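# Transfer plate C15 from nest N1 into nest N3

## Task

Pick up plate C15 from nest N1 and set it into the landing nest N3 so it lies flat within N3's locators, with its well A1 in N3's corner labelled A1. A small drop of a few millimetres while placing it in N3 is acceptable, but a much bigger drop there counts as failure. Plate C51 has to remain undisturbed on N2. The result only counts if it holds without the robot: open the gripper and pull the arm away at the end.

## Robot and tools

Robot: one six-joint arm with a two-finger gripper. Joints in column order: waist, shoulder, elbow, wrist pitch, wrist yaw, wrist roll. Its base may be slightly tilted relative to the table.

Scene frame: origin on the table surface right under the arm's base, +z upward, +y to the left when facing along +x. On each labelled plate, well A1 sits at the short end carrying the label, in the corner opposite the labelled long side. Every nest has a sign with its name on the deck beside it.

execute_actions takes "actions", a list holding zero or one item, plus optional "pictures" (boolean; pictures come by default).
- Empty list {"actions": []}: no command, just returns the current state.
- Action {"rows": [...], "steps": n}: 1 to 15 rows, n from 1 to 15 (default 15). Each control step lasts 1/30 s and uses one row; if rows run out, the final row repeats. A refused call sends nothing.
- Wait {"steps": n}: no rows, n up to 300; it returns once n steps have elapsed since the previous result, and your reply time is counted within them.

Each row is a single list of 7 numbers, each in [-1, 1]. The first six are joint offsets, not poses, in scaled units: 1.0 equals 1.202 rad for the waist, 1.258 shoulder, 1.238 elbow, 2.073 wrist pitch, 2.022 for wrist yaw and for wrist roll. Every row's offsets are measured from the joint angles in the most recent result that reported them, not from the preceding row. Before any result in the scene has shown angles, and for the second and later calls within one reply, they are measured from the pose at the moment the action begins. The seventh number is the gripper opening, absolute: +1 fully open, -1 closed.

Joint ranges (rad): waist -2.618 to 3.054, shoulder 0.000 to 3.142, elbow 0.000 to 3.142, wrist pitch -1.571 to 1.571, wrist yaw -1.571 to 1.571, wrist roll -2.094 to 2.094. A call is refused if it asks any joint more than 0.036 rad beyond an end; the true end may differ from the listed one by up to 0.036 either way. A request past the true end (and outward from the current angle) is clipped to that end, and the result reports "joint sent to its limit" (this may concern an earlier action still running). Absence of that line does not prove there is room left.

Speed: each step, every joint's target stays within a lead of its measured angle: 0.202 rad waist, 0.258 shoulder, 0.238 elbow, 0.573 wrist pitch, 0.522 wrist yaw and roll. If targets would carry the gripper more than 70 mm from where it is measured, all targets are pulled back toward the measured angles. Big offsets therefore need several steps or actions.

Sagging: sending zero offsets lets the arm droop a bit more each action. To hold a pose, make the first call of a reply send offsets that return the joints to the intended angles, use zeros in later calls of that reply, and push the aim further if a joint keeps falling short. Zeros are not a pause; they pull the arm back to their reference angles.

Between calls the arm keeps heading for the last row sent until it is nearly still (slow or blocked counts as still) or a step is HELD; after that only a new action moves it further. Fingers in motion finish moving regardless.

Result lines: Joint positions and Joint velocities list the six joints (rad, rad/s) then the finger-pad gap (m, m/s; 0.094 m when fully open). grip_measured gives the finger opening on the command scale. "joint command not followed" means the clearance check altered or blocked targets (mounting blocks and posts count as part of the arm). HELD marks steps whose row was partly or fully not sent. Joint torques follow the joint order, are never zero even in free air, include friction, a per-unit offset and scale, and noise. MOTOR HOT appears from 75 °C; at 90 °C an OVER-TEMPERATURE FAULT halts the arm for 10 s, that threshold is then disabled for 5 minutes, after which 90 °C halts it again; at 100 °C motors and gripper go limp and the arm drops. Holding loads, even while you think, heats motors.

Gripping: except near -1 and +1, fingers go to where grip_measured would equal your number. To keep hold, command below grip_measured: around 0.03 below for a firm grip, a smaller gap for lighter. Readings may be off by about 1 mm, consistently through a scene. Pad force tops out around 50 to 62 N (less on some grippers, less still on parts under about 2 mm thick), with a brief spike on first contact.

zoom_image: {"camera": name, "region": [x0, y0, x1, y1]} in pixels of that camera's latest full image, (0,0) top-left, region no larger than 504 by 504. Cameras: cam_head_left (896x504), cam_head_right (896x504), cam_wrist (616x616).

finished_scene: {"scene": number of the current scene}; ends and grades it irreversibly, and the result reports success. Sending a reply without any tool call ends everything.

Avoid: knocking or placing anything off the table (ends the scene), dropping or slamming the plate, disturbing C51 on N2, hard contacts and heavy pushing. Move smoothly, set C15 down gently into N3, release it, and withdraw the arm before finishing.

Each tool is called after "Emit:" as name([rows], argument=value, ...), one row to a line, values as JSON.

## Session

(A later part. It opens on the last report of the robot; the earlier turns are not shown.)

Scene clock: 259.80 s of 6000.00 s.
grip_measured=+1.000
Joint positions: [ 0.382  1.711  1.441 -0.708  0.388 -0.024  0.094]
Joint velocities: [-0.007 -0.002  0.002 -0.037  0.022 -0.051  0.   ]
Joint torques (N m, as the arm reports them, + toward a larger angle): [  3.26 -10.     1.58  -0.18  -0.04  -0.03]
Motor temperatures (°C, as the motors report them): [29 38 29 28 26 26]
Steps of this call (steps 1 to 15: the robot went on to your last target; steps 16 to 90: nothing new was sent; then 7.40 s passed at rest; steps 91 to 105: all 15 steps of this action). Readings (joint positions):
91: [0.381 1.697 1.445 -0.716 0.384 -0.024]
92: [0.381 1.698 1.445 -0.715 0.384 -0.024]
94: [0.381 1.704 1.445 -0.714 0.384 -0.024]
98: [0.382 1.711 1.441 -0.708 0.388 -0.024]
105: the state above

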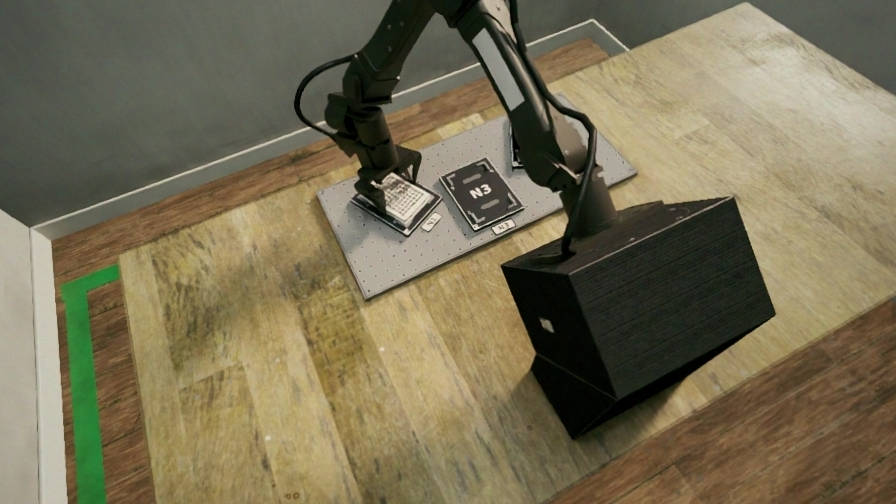

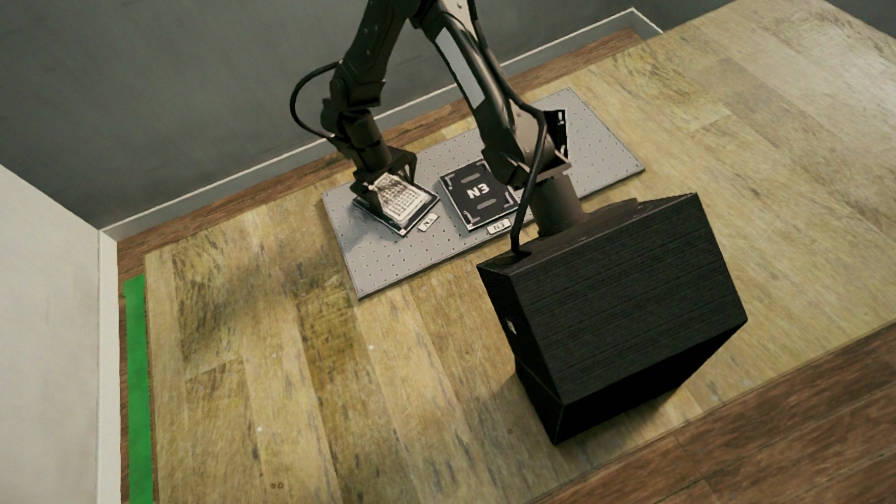

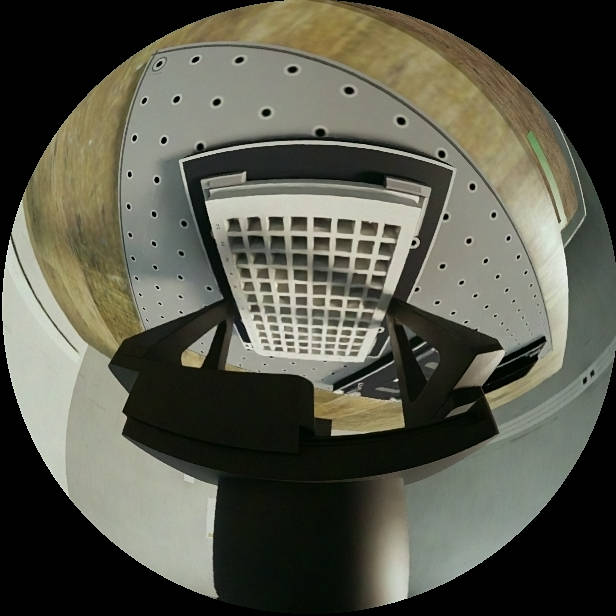

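Emit:
execute_actions([
  {"rows":[[0,-0.024,0.012,0,0.002,0,1],[0,-0.024,0.012,0,0.005,0,1]],"steps":12},
], pictures=false)

Emit:
execute_actions([
  {"rows":[[0,0.012,-0.012,0.004,0.001,0,1],[0,0.012,-0.012,0.004,0.001,0,1],[0,0.018,-0.018,0.008,0.003,0,1],[0,0.018,-0.018,0.008,0.003,0,1],[0,0.024,-0.024,0.012,0.005,0,1]],"steps":15},
])

Emit:
zoom_image(camera="cam_wrist", region=[200, 240, 420, 340])

Scene clock: 280.90 s of 6000.00 s.
grip_measured=+1.000
Joint positions: [ 0.381  1.704  1.441 -0.708  0.392 -0.024  0.094]
Joint velocities: [-0.012 -0.022 -0.002 -0.022  0.022 -0.081  0.   ]
Joint torques (N m, as the arm reports them, + toward a larger angle): [  3.56 -13.64   4.09  -0.36   0.     0.02]
Motor temperatures (°C, as the motors report them): [29 37 28 28 26 26]
Steps of this call (steps 1 to 15: the robot went on to your last target; steps 16 to 90: nothing new was sent; then 17.70 s passed at rest; steps 91 to 102: all 12 steps of this action). Readings (joint positions):
91: [0.382 1.709 1.441 -0.708 0.388 -0.024]
92: [0.382 1.708 1.441 -0.708 0.388 -0.024]
94: [0.381 1.706 1.441 -0.708 0.390 -0.024]
98: [0.381 1.704 1.441 -0.708 0.391 -0.024]
102: the state above

Scene clock: 281.40 s of 6000.00 s.
grip_measured=+1.000
Joint positions: [ 0.381  1.711  1.439 -0.705  0.396 -0.024  0.094]
Joint velocities: [-0.002 -0.002 -0.007  0.007  0.007 -0.037  0.   ]
Joint torques (N m, as the arm reports them, + toward a larger angle): [ 3.57 -8.98  1.11 -0.15 -0.01  0.01]
Motor temperatures (°C, as the motors report them): [29 37 28 28 26 26]
Steps of this call (steps 1 to 15: all 15 steps of this action). Readings (joint positions):
1: [0.381 1.705 1.441 -0.708 0.392 -0.024]
2: [0.381 1.706 1.441 -0.708 0.392 -0.024]
4: [0.381 1.711 1.441 -0.708 0.396 -0.024]
8: [0.381 1.711 1.439 -0.705 0.396 -0.024]
15: the state above

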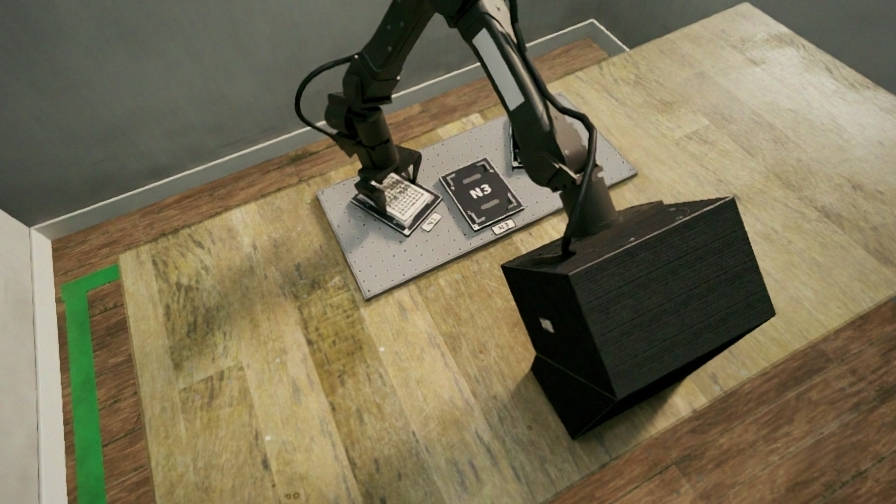

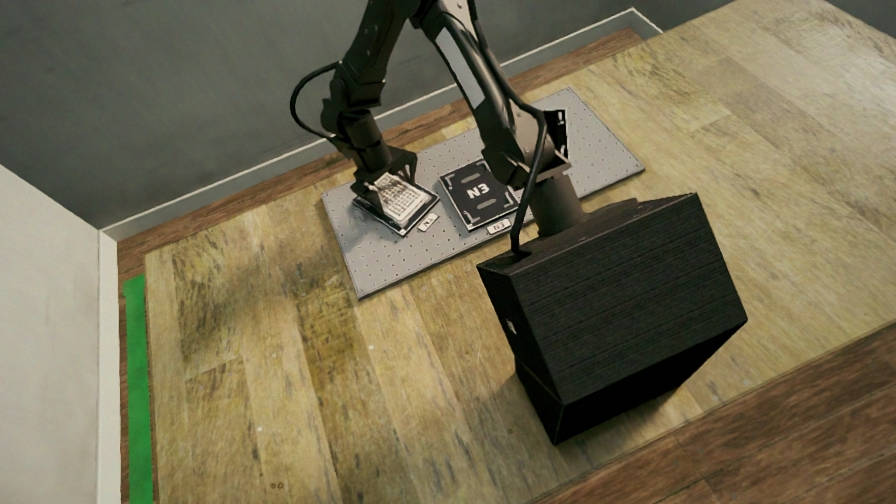

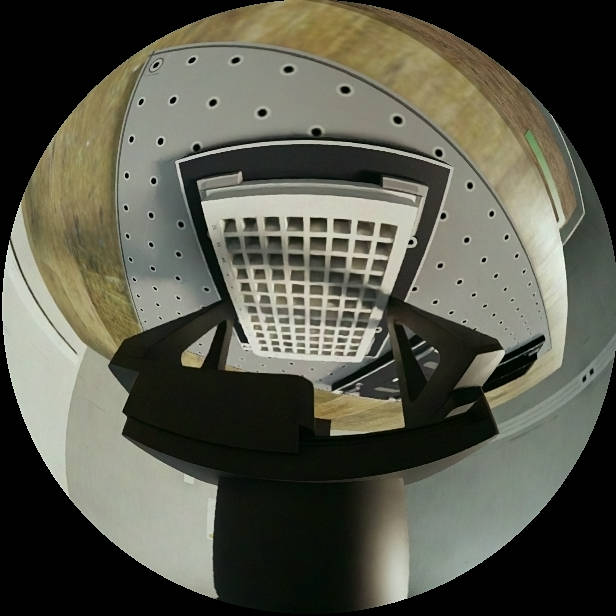

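Region (200, 240, 420, 340) of cam_wrist's 616x616 image, scaled by 2.291, with more detail than that image has; it fills the top 229 rows of this view, and the rest is white.

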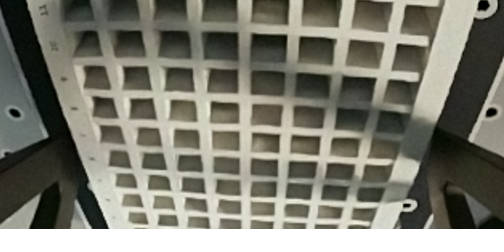

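Emit:
execute_actions([
  {"rows":[[0,-0.012,0,0,0,0,1],[0,-0.012,0,0,0,0,1],[0,-0.012,0,0,0,0,0.85],[0,-0.012,0,0,0,0,0.75]],"steps":15},
])

Emit:
zoom_image(camera="cam_head_left", region=[340, 140, 460, 240])

Scene clock: 293.93 s of 6000.00 s.
grip_measured=+0.762
Joint positions: [ 0.381  1.71   1.439 -0.705  0.394 -0.024  0.083]
Joint velocities: [-0.007  0.007 -0.017  0.066 -0.037 -0.066  0.001]
Joint torques (N m, as the arm reports them, + toward a larger angle): [  3.41 -12.24   3.06  -0.42  -0.07   0.  ]
Motor temperatures (°C, as the motors report them): [29 36 28 28 26 26]
Steps of this call (steps 1 to 15: the robot went on to your last target; steps 16 to 90: nothing new was sent; then 9.03 s passed at rest; steps 91 to 105: all 15 steps of this action). Readings (joint positions):
91: [0.381 1.710 1.439 -0.705 0.396 -0.024]
92: [0.381 1.710 1.439 -0.705 0.396 -0.024]
94: [0.381 1.710 1.439 -0.705 0.397 -0.024]
98: [0.381 1.710 1.439 -0.705 0.394 -0.024]
105: the state above

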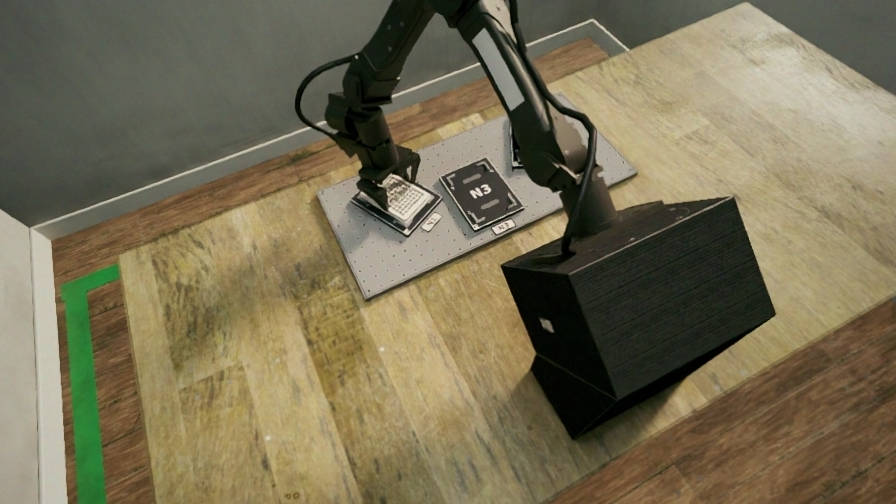

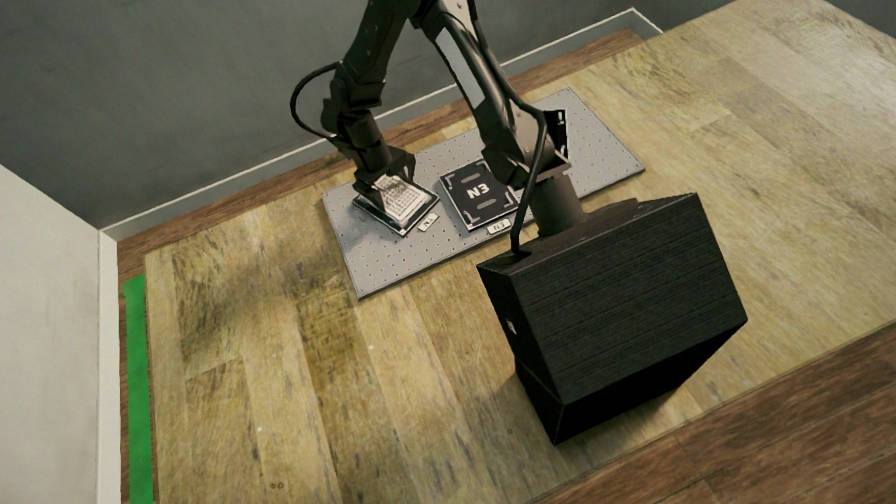

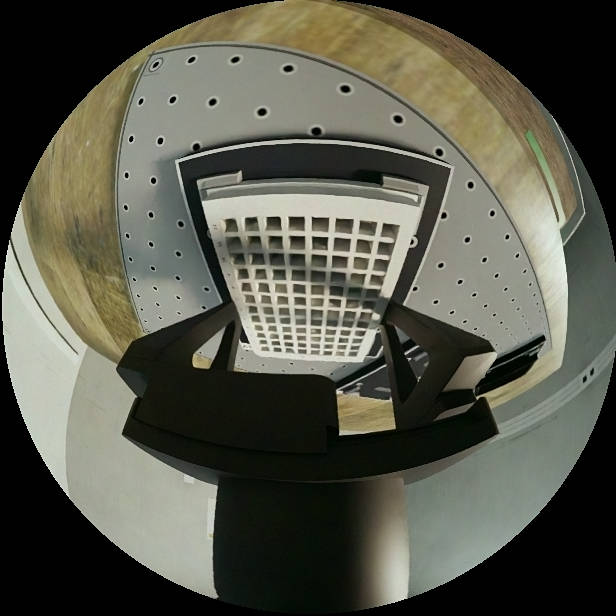

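Region (340, 140, 460, 240) of cam_head_left's 896x504 image, scaled by 4.200, with more detail than that image has.

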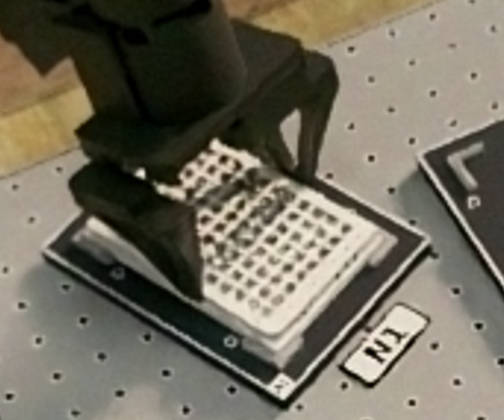

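Emit:
execute_actions([
  {"rows":[[0,-0.012,0,0,0,0,0.72],[0,-0.012,0,0,0,0,0.72],[0,-0.012,0,0,0,0,0.72],[0,-0.012,0,0,0,0,0.72],[0.015,-0.025,0.025,-0.015,0,0.003,0.72],[0.015,-0.025,0.025,-0.015,0,0.003,0.72],[0.015,-0.025,0.025,-0.015,0,0.003,0.72],[0.025,-0.04,0.045,-0.035,0.003,0.008,0.72],[0.025,-0.04,0.045,-0.035,0.003,0.008,0.72],[0.035,-0.052,0.058,-0.05,0.006,0.012,0.72]],"steps":15},
])

Emit:
execute_actions([
  {"steps":10},
])

Scene clock: 305.57 s of 6000.00 s.
grip_measured=+0.739
Joint positions: [ 0.405  1.666  1.486 -0.78   0.397 -0.008  0.082]
Joint velocities: [ 0.012 -0.154  0.125 -0.007 -0.007  0.081 -0.   ]
Joint torques (N m, as the arm reports them, + toward a larger angle): [  4.77 -12.3    4.76  -0.6   -0.02   0.01]
Motor temperatures (°C, as the motors report them): [29 38 28 28 26 26]
Steps of this call (steps 1 to 15: the robot went on to your last target; steps 16 to 90: nothing new was sent; then 8.13 s passed at rest; steps 91 to 105: all 15 steps of this action). Readings (joint positions):
91: [0.381 1.710 1.439 -0.705 0.394 -0.024]
92: [0.381 1.710 1.439 -0.705 0.394 -0.024]
94: [0.381 1.710 1.439 -0.705 0.394 -0.024]
98: [0.382 1.708 1.443 -0.714 0.393 -0.021]
105: the state above

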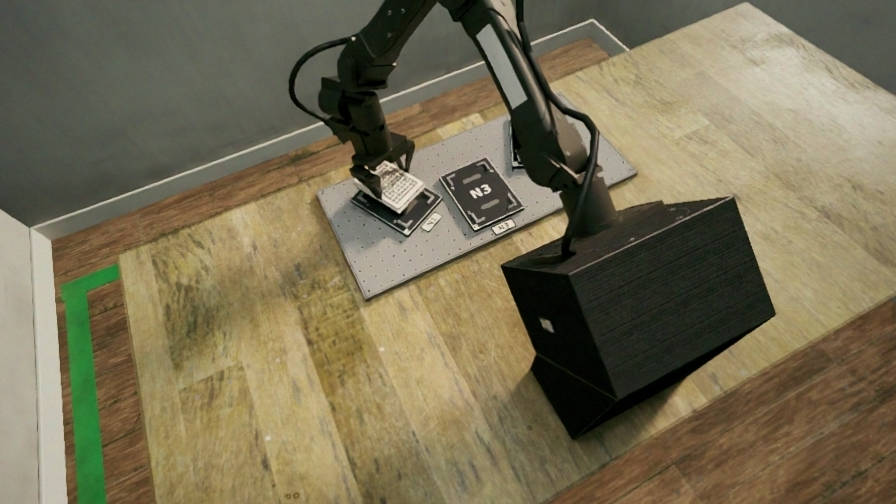

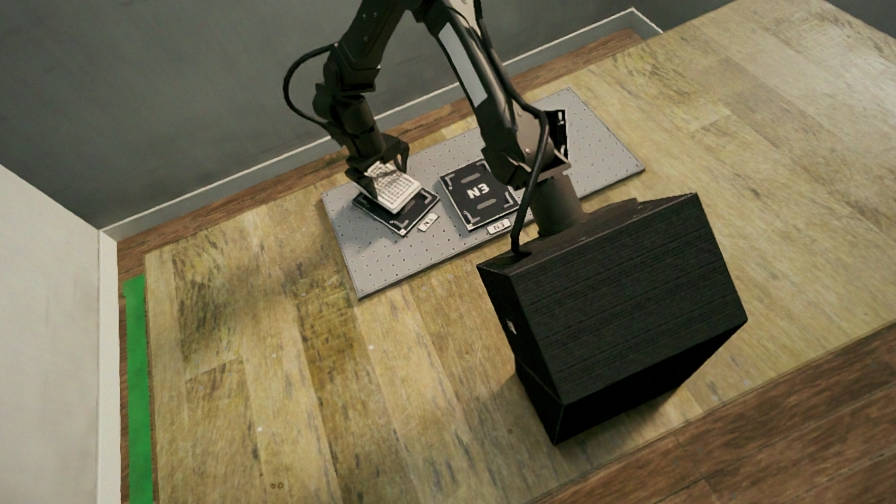

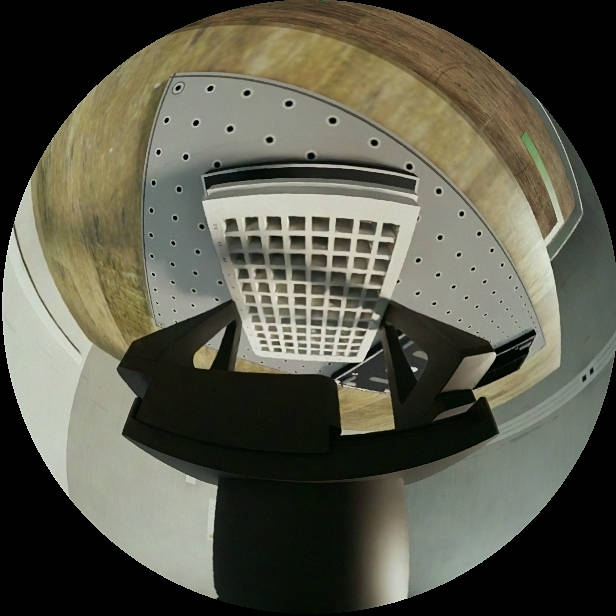

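Scene clock: 305.90 s of 6000.00 s.
grip_measured=+0.739
Joint positions: [ 0.405  1.658  1.492 -0.794  0.401 -0.004  0.082]
Joint velocities: [ 0.002  0.002  0.007 -0.022  0.007 -0.022 -0.   ]
Joint torques (N m, as the arm reports them, + toward a larger angle): [  4.85 -12.33   4.83  -0.46  -0.06   0.03]
Motor temperatures (°C, as the motors report them): [29 38 28 28 26 26]
Steps of this call (steps 1 to 10: the robot went on to your last target). Readings (joint positions):
1: [0.405 1.661 1.490 -0.781 0.398 -0.007]
2: [0.405 1.659 1.491 -0.781 0.399 -0.006]
4: [0.405 1.658 1.492 -0.783 0.401 -0.005]
8: [0.405 1.658 1.492 -0.792 0.401 -0.004]
10: the state above

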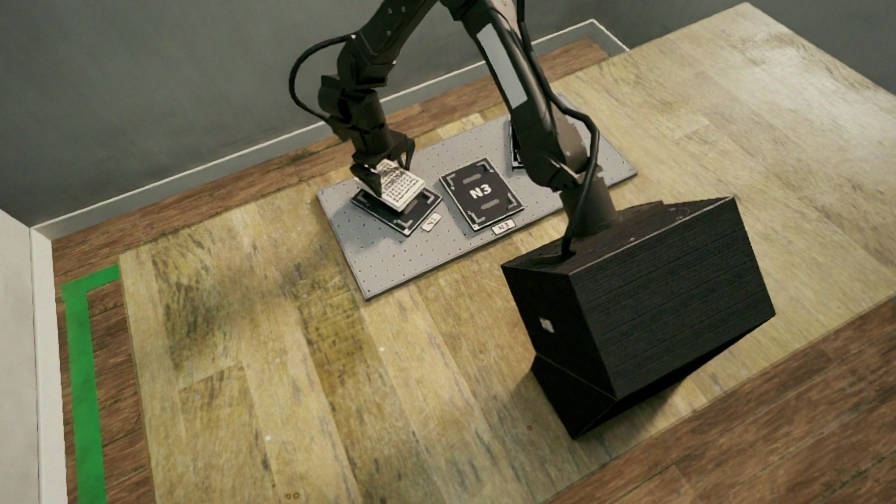

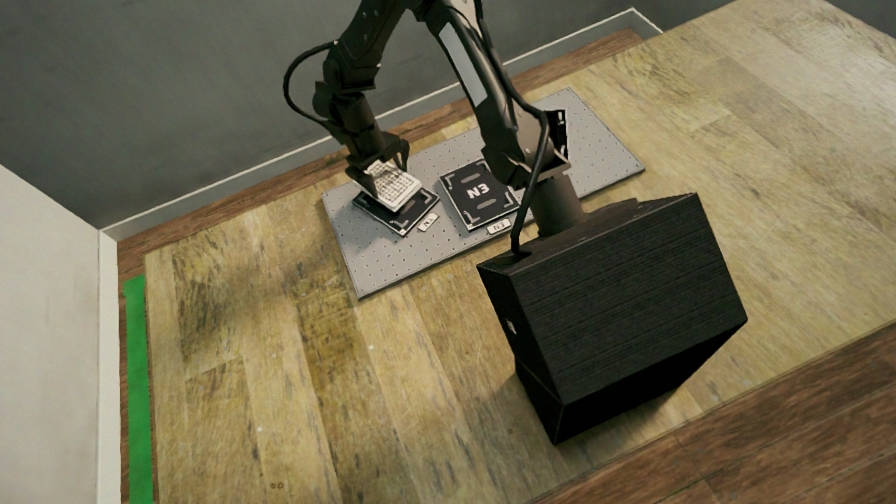

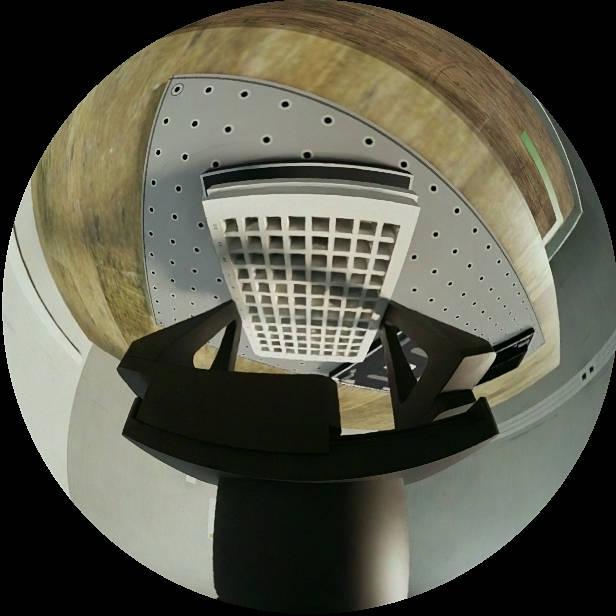

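Emit:
execute_actions([
  {"rows":[[-0.04,-0.05,-0.04,0.01,-0.013,0.003,0.71],[-0.08,-0.09,-0.09,0.02,-0.027,0.006,0.71],[-0.12,-0.13,-0.14,0.03,-0.04,0.009,0.71],[-0.155,-0.165,-0.19,0.04,-0.054,0.011,0.71],[-0.19,-0.2,-0.23,0.047,-0.067,0.014,0.71]],"steps":15},
], pictures=false)

Emit:
execute_actions([
  {"steps":10},
])

Scene clock: 343.63 s of 6000.00 s.
grip_measured=+0.739
Joint positions: [ 0.164  1.42   1.217 -0.717  0.284  0.018  0.082]
Joint velocities: [ 0.012  0.002  0.002  0.051 -0.154 -0.066  0.   ]
Joint torques (N m, as the arm reports them, + toward a larger angle): [  2.54 -11.77   2.79  -0.31  -0.04   0.03]
Motor temperatures (°C, as the motors report them): [29 39 29 28 26 26]
Steps of this call (steps 1 to 30: the robot went on to your last target; steps 31 to 90: nothing new was sent; then 34.23 s passed at rest; steps 91 to 105: all 15 steps of this action). Readings (joint positions):
91: [0.401 1.654 1.486 -0.791 0.396 -0.003]
92: [0.389 1.639 1.464 -0.775 0.383 -0.003]
94: [0.327 1.571 1.372 -0.740 0.347 -0.001]
98: [0.160 1.433 1.222 -0.738 0.319 0.013]
105: the state above

Scene clock: 343.97 s of 6000.00 s.
grip_measured=+0.739
Joint positions: [ 0.164  1.42   1.217 -0.712  0.273  0.019  0.082]
Joint velocities: [-0.002 -0.022 -0.007  0.022 -0.007  0.022  0.001]
Joint torques (N m, as the arm reports them, + toward a larger angle): [  2.51 -11.95   2.7   -0.26  -0.09   0.05]
Motor temperatures (°C, as the motors report them): [29 39 29 28 26 26]
Steps of this call (steps 1 to 10: the robot went on to your last target). Readings (joint positions):
1: [0.164 1.420 1.217 -0.716 0.281 0.018]
2: [0.164 1.420 1.217 -0.715 0.279 0.018]
4: [0.164 1.420 1.217 -0.714 0.277 0.019]
8: [0.164 1.420 1.217 -0.712 0.274 0.019]
10: the state above

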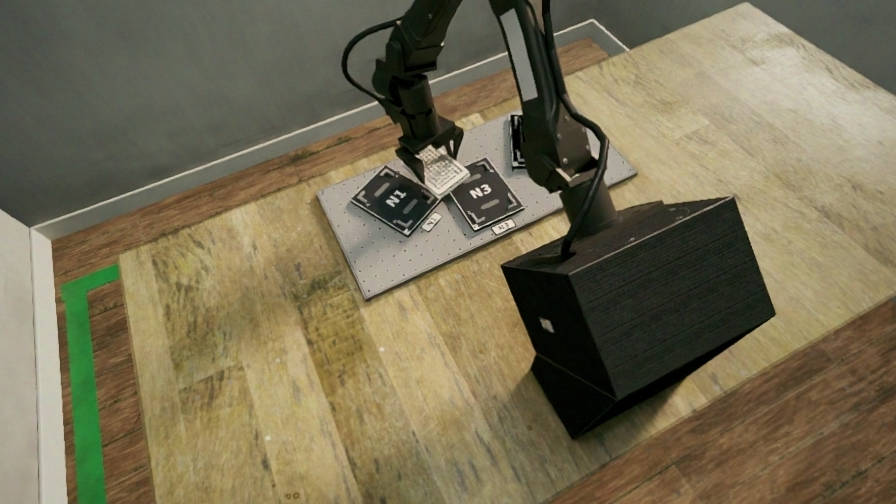

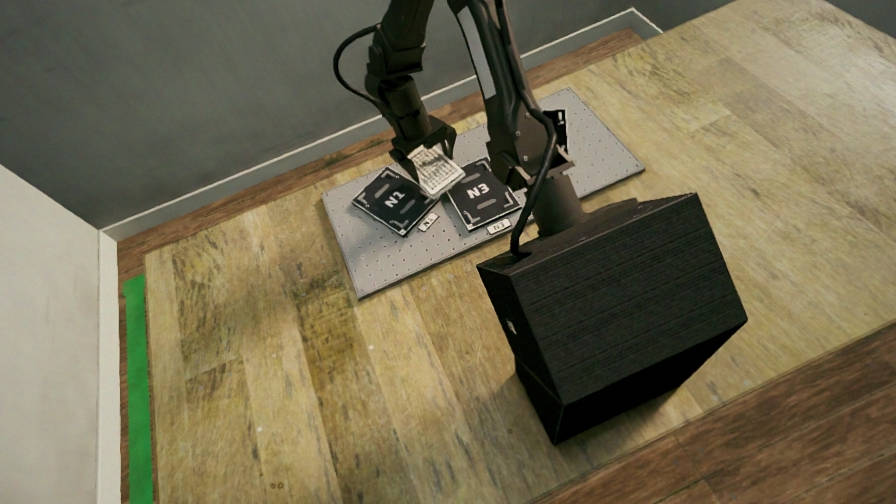

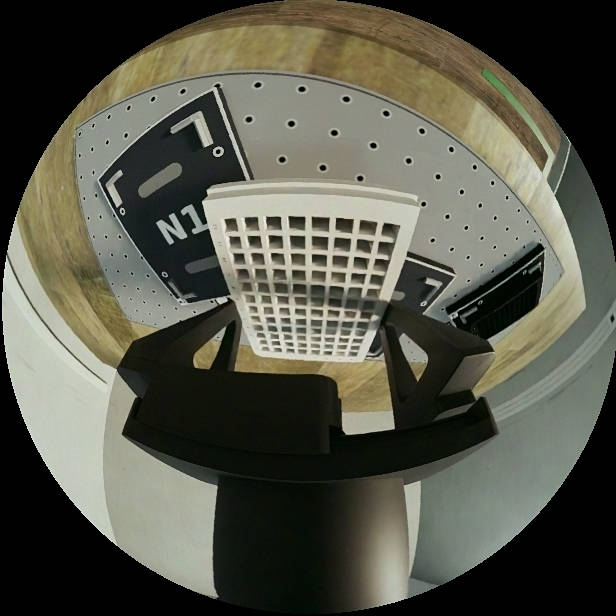

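Emit:
execute_actions([
  {"rows":[[-0.04,-0.045,-0.05,0.011,-0.014,0.003,0.71],[-0.08,-0.085,-0.1,0.022,-0.028,0.007,0.71],[-0.12,-0.125,-0.15,0.033,-0.042,0.01,0.71],[-0.155,-0.16,-0.2,0.044,-0.056,0.014,0.71],[-0.184,-0.19,-0.246,0.055,-0.07,0.017,0.71]],"steps":15},
], pictures=false)

Emit:
execute_actions([
  {"steps":20},
])

Scene clock: 354.40 s of 6000.00 s.
grip_measured=+0.739
Joint positions: [-0.066  1.197  0.916 -0.622  0.148  0.046  0.082]
Joint velocities: [-0.007 -0.012  0.022  0.11  -0.007  0.007 -0.   ]
Joint torques (N m, as the arm reports them, + toward a larger angle): [  1.08 -10.16   2.67  -0.31  -0.05   0.09]
Motor temperatures (°C, as the motors report them): [29 39 29 28 26 26]
Steps of this call (steps 1 to 30: the robot went on to your last target; steps 31 to 90: nothing new was sent; then 6.93 s passed at rest; steps 91 to 105: all 15 steps of this action). Readings (joint positions):
91: [0.160 1.416 1.210 -0.705 0.268 0.019]
92: [0.146 1.401 1.187 -0.686 0.254 0.020]
94: [0.079 1.332 1.093 -0.649 0.220 0.023]
98: [-0.063 1.201 0.927 -0.643 0.190 0.041]
105: the state above

Scene clock: 355.07 s of 6000.00 s.
grip_measured=+0.739
Joint positions: [-0.066  1.197  0.916 -0.612  0.138  0.047  0.082]
Joint velocities: [ 0.022 -0.007 -0.027 -0.051  0.022 -0.095  0.001]
Joint torques (N m, as the arm reports them, + toward a larger angle): [  0.92 -10.41   2.86  -0.26  -0.08   0.04]
Motor temperatures (°C, as the motors report them): [29 39 29 28 26 26]
Steps of this call (steps 1 to 20: the robot went on to your last target). Readings (joint positions):
1: [-0.066 1.197 0.916 -0.619 0.146 0.046]
2: [-0.066 1.197 0.916 -0.618 0.145 0.047]
4: [-0.066 1.197 0.916 -0.616 0.142 0.047]
8: [-0.066 1.197 0.916 -0.613 0.139 0.047]
20: the state above

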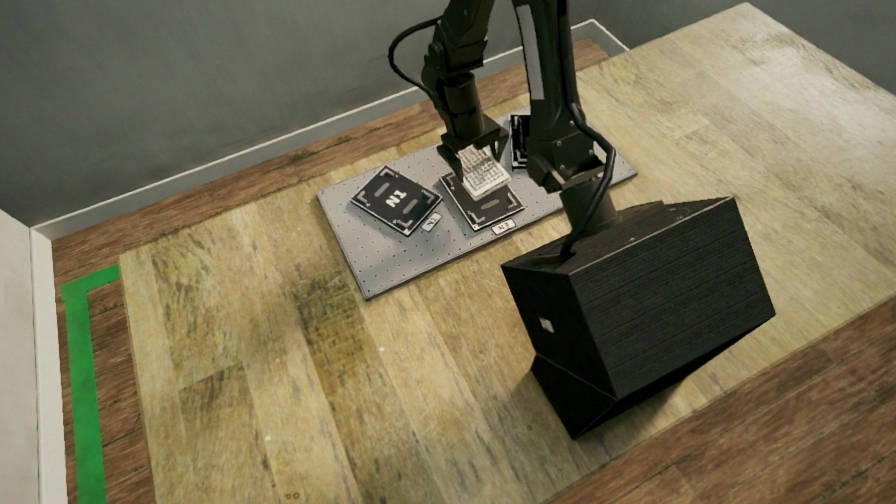

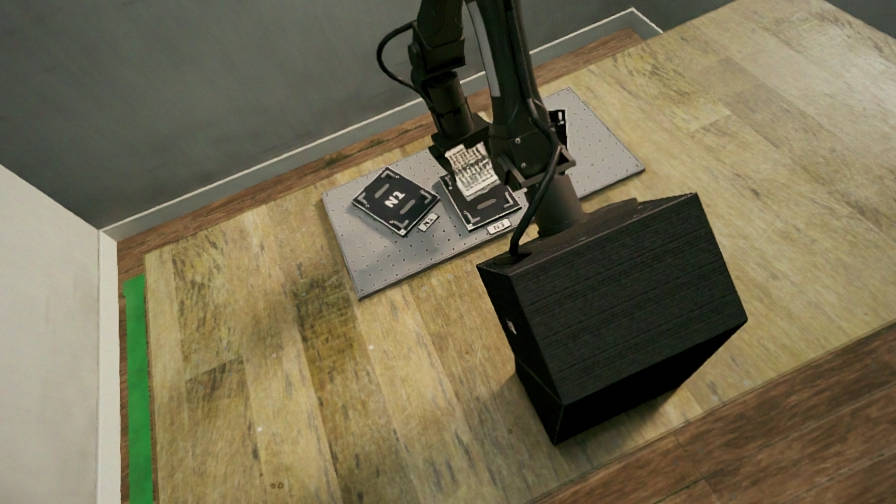

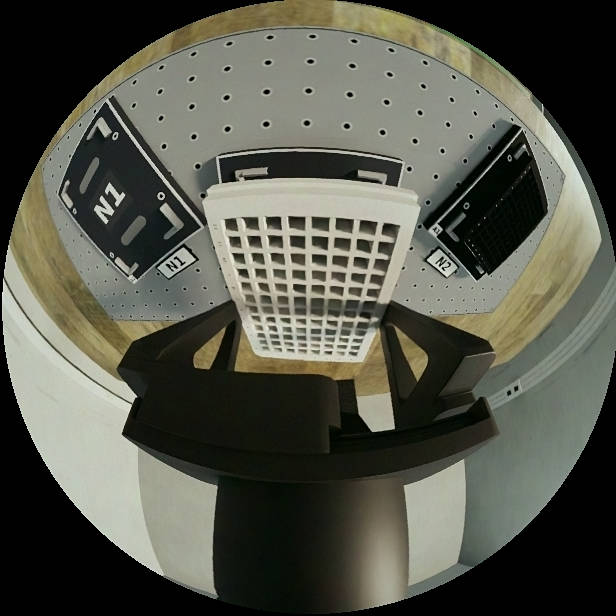

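Emit:
execute_actions([
  {"rows":[[-0.004,0.015,-0.01,0.013,0,0,0.71],[-0.008,0.03,-0.02,0.026,-0.001,0,0.71],[-0.012,0.044,-0.03,0.04,-0.002,0,0.71]],"steps":15},
])

Emit:
zoom_image(camera="cam_head_left", region=[420, 120, 560, 250])

Scene clock: 368.43 s of 6000.00 s.
grip_measured=+0.739
Joint positions: [-0.07   1.255  0.887 -0.548  0.138  0.047  0.082]
Joint velocities: [-0.007 -0.002 -0.002  0.066 -0.037 -0.007  0.   ]
Joint torques (N m, as the arm reports them, + toward a larger angle): [-0.3  -8.91  2.18 -0.32 -0.01  0.  ]
Motor temperatures (°C, as the motors report them): [29 38 29 28 26 26]
Steps of this call (steps 1 to 15: the robot went on to your last target; steps 16 to 90: nothing new was sent; then 9.87 s passed at rest; steps 91 to 105: all 15 steps of this action). Readings (joint positions):
91: [-0.066 1.198 0.916 -0.612 0.138 0.047]
92: [-0.066 1.203 0.916 -0.607 0.138 0.047]
94: [-0.067 1.222 0.910 -0.579 0.138 0.047]
98: [-0.070 1.254 0.891 -0.558 0.138 0.047]
105: the state above

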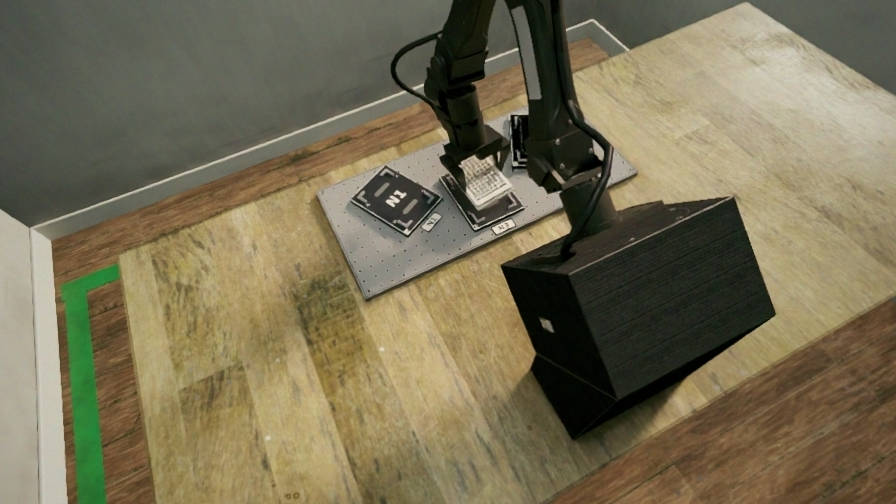

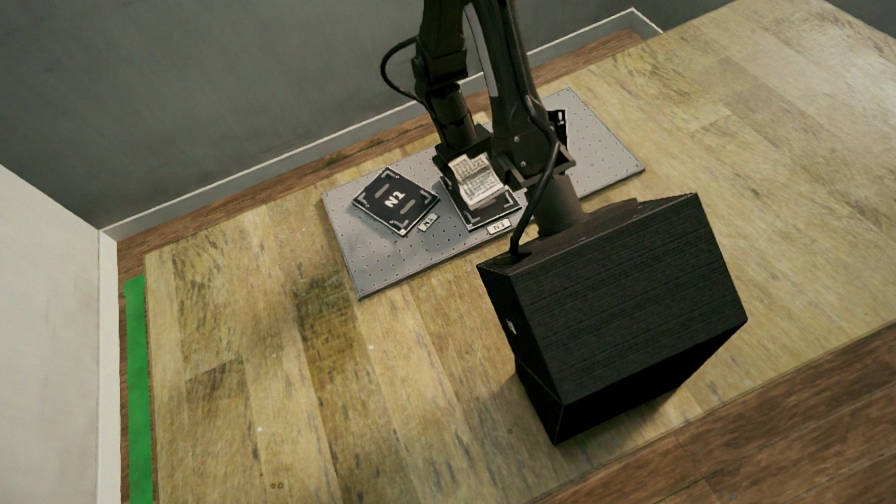

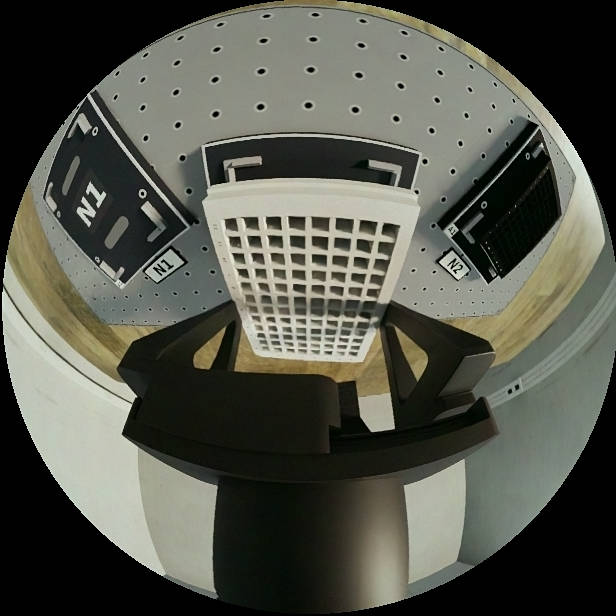

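Region (420, 120, 560, 250) of cam_head_left's 896x504 image, scaled by 3.600, with more detail than that image has; it fills the top 468 rows of this view, and the rest is white.

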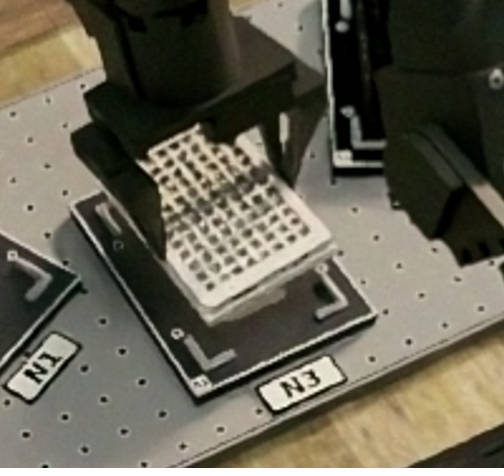

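Emit:
execute_actions([
  {"rows":[[-0.002,0.018,0.012,0.006,0,0,0.71],[-0.004,0.036,0.024,0.012,0,0,0.71],[-0.006,0.052,0.036,0.018,0,0,0.71]],"steps":15},
])

Emit:
zoom_image(camera="cam_head_left", region=[420, 120, 560, 250])

Scene clock: 382.43 s of 6000.00 s.
grip_measured=+0.739
Joint positions: [-0.07   1.323  0.906 -0.524  0.138  0.047  0.082]
Joint velocities: [ 0.007  0.002 -0.017  0.022  0.007 -0.022  0.   ]
Joint torques (N m, as the arm reports them, + toward a larger angle): [ 0.06 -9.39  4.1  -0.37 -0.01 -0.01]
Motor temperatures (°C, as the motors report them): [29 38 28 28 26 26]
Steps of this call (steps 1 to 15: the robot went on to your last target; steps 16 to 90: nothing new was sent; then 10.50 s passed at rest; steps 91 to 105: all 15 steps of this action). Readings (joint positions):
91: [-0.070 1.257 0.887 -0.543 0.138 0.047]
92: [-0.070 1.262 0.888 -0.542 0.138 0.047]
94: [-0.070 1.290 0.900 -0.538 0.138 0.047]
98: [-0.070 1.322 0.906 -0.527 0.138 0.047]
105: the state above

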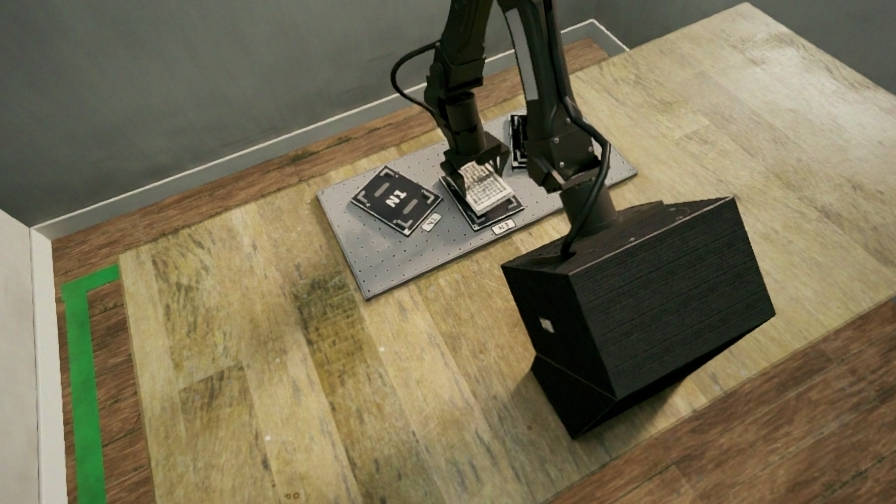

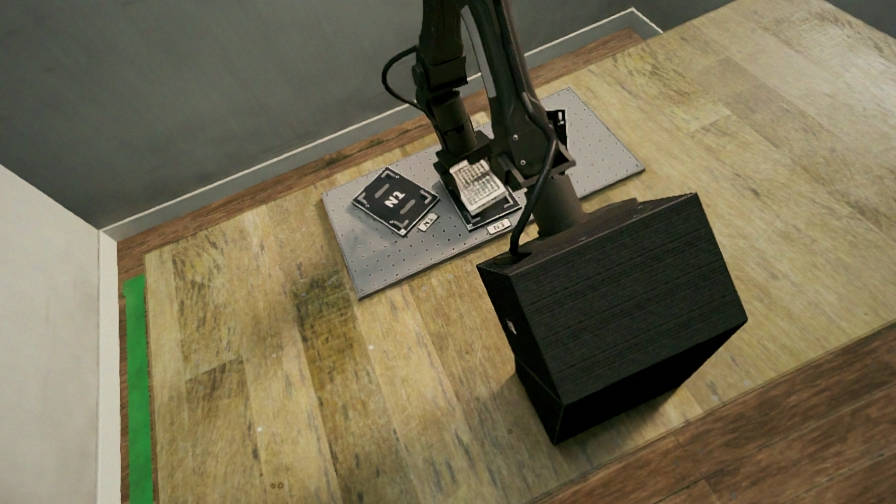

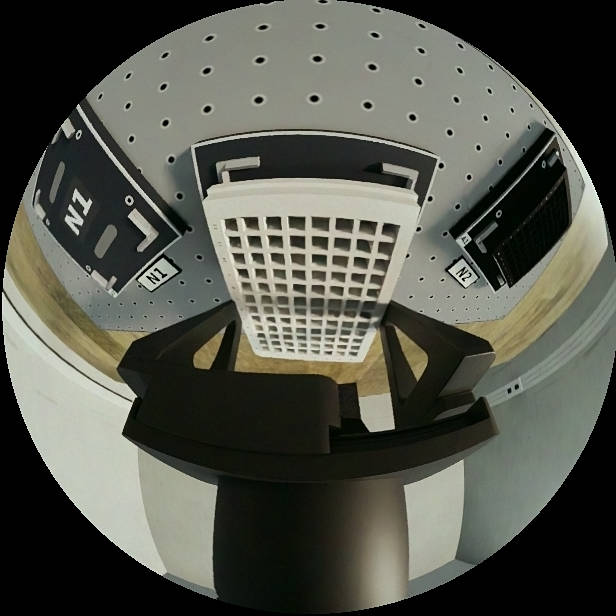

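Region (420, 120, 560, 250) of cam_head_left's 896x504 image, scaled by 3.600, with more detail than that image has; it fills the top 468 rows of this view, and the rest is white.

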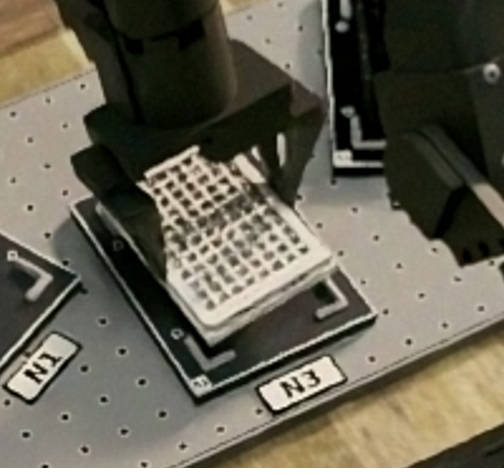

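Emit:
execute_actions([
  {"rows":[[0,-0.02,-0.025,0.015,0,0,0.71],[0,-0.04,-0.05,0.03,0,0,0.71],[0,-0.058,-0.074,0.045,0,0,0.71]],"steps":15},
])

Emit:
zoom_image(camera="cam_head_left", region=[420, 120, 560, 250])

Scene clock: 399.60 s of 6000.00 s.
grip_measured=+0.739
Joint positions: [-0.07   1.271  0.826 -0.45   0.138  0.047  0.082]
Joint velocities: [-0.002  0.007  0.007  0.037  0.007  0.007 -0.   ]
Joint torques (N m, as the arm reports them, + toward a larger angle): [  0.45 -10.47   1.51  -0.23   0.02  -0.01]
Motor temperatures (°C, as the motors report them): [28 37 29 28 26 26]
Steps of this call (steps 1 to 15: the robot went on to your last target; steps 16 to 90: nothing new was sent; then 13.67 s passed at rest; steps 91 to 105: all 15 steps of this action). Readings (joint positions):
91: [-0.070 1.323 0.904 -0.521 0.138 0.047]
92: [-0.070 1.318 0.896 -0.509 0.138 0.047]
94: [-0.070 1.293 0.859 -0.479 0.138 0.047]
98: [-0.070 1.271 0.827 -0.470 0.138 0.047]
105: the state above

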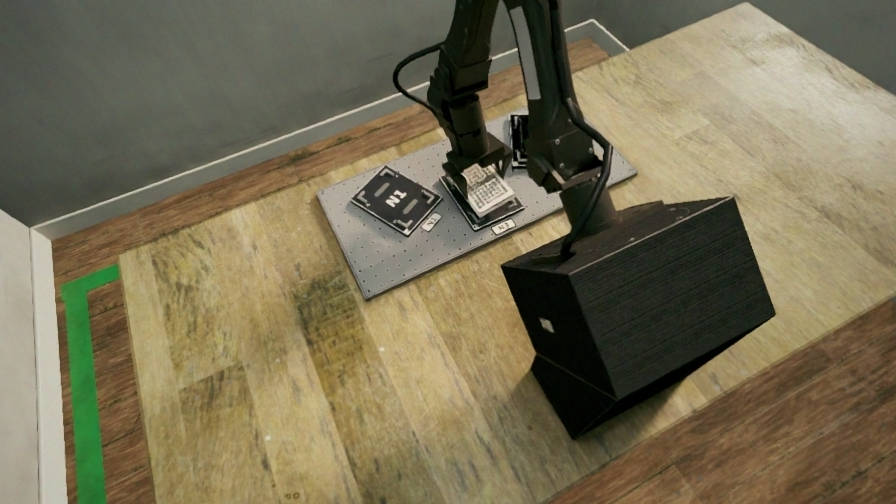

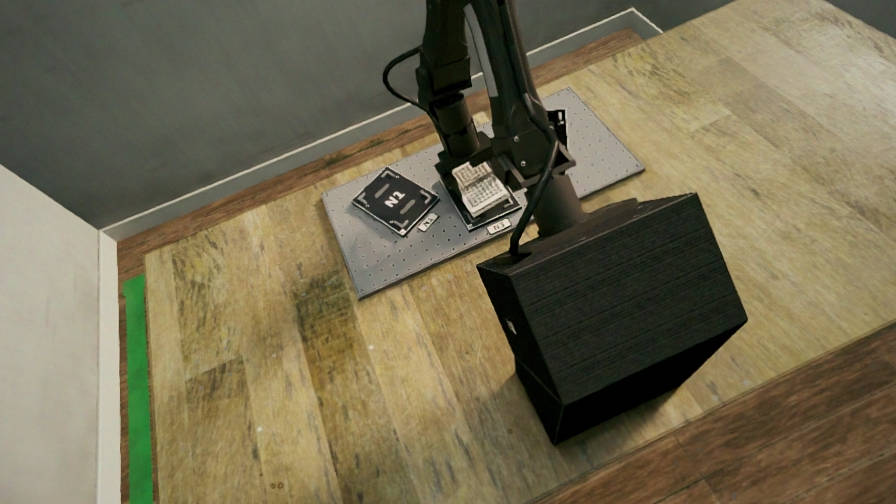

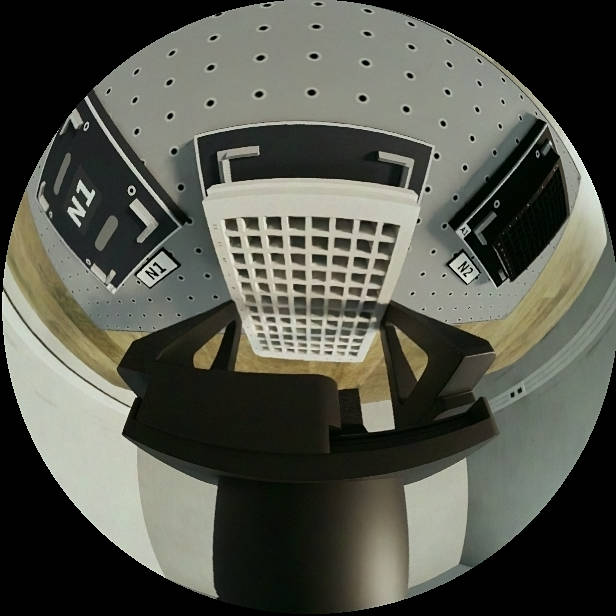

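Region (420, 120, 560, 250) of cam_head_left's 896x504 image, scaled by 3.600, with more detail than that image has; it fills the top 468 rows of this view, and the rest is white.

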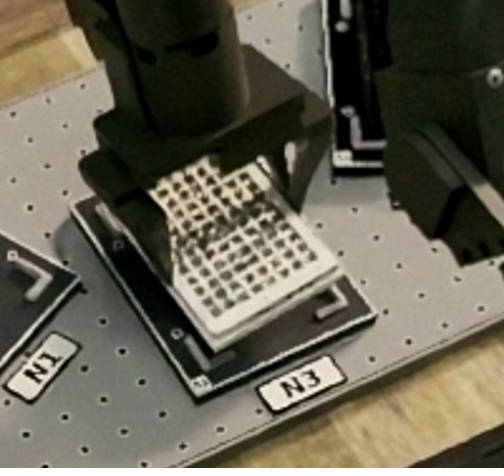

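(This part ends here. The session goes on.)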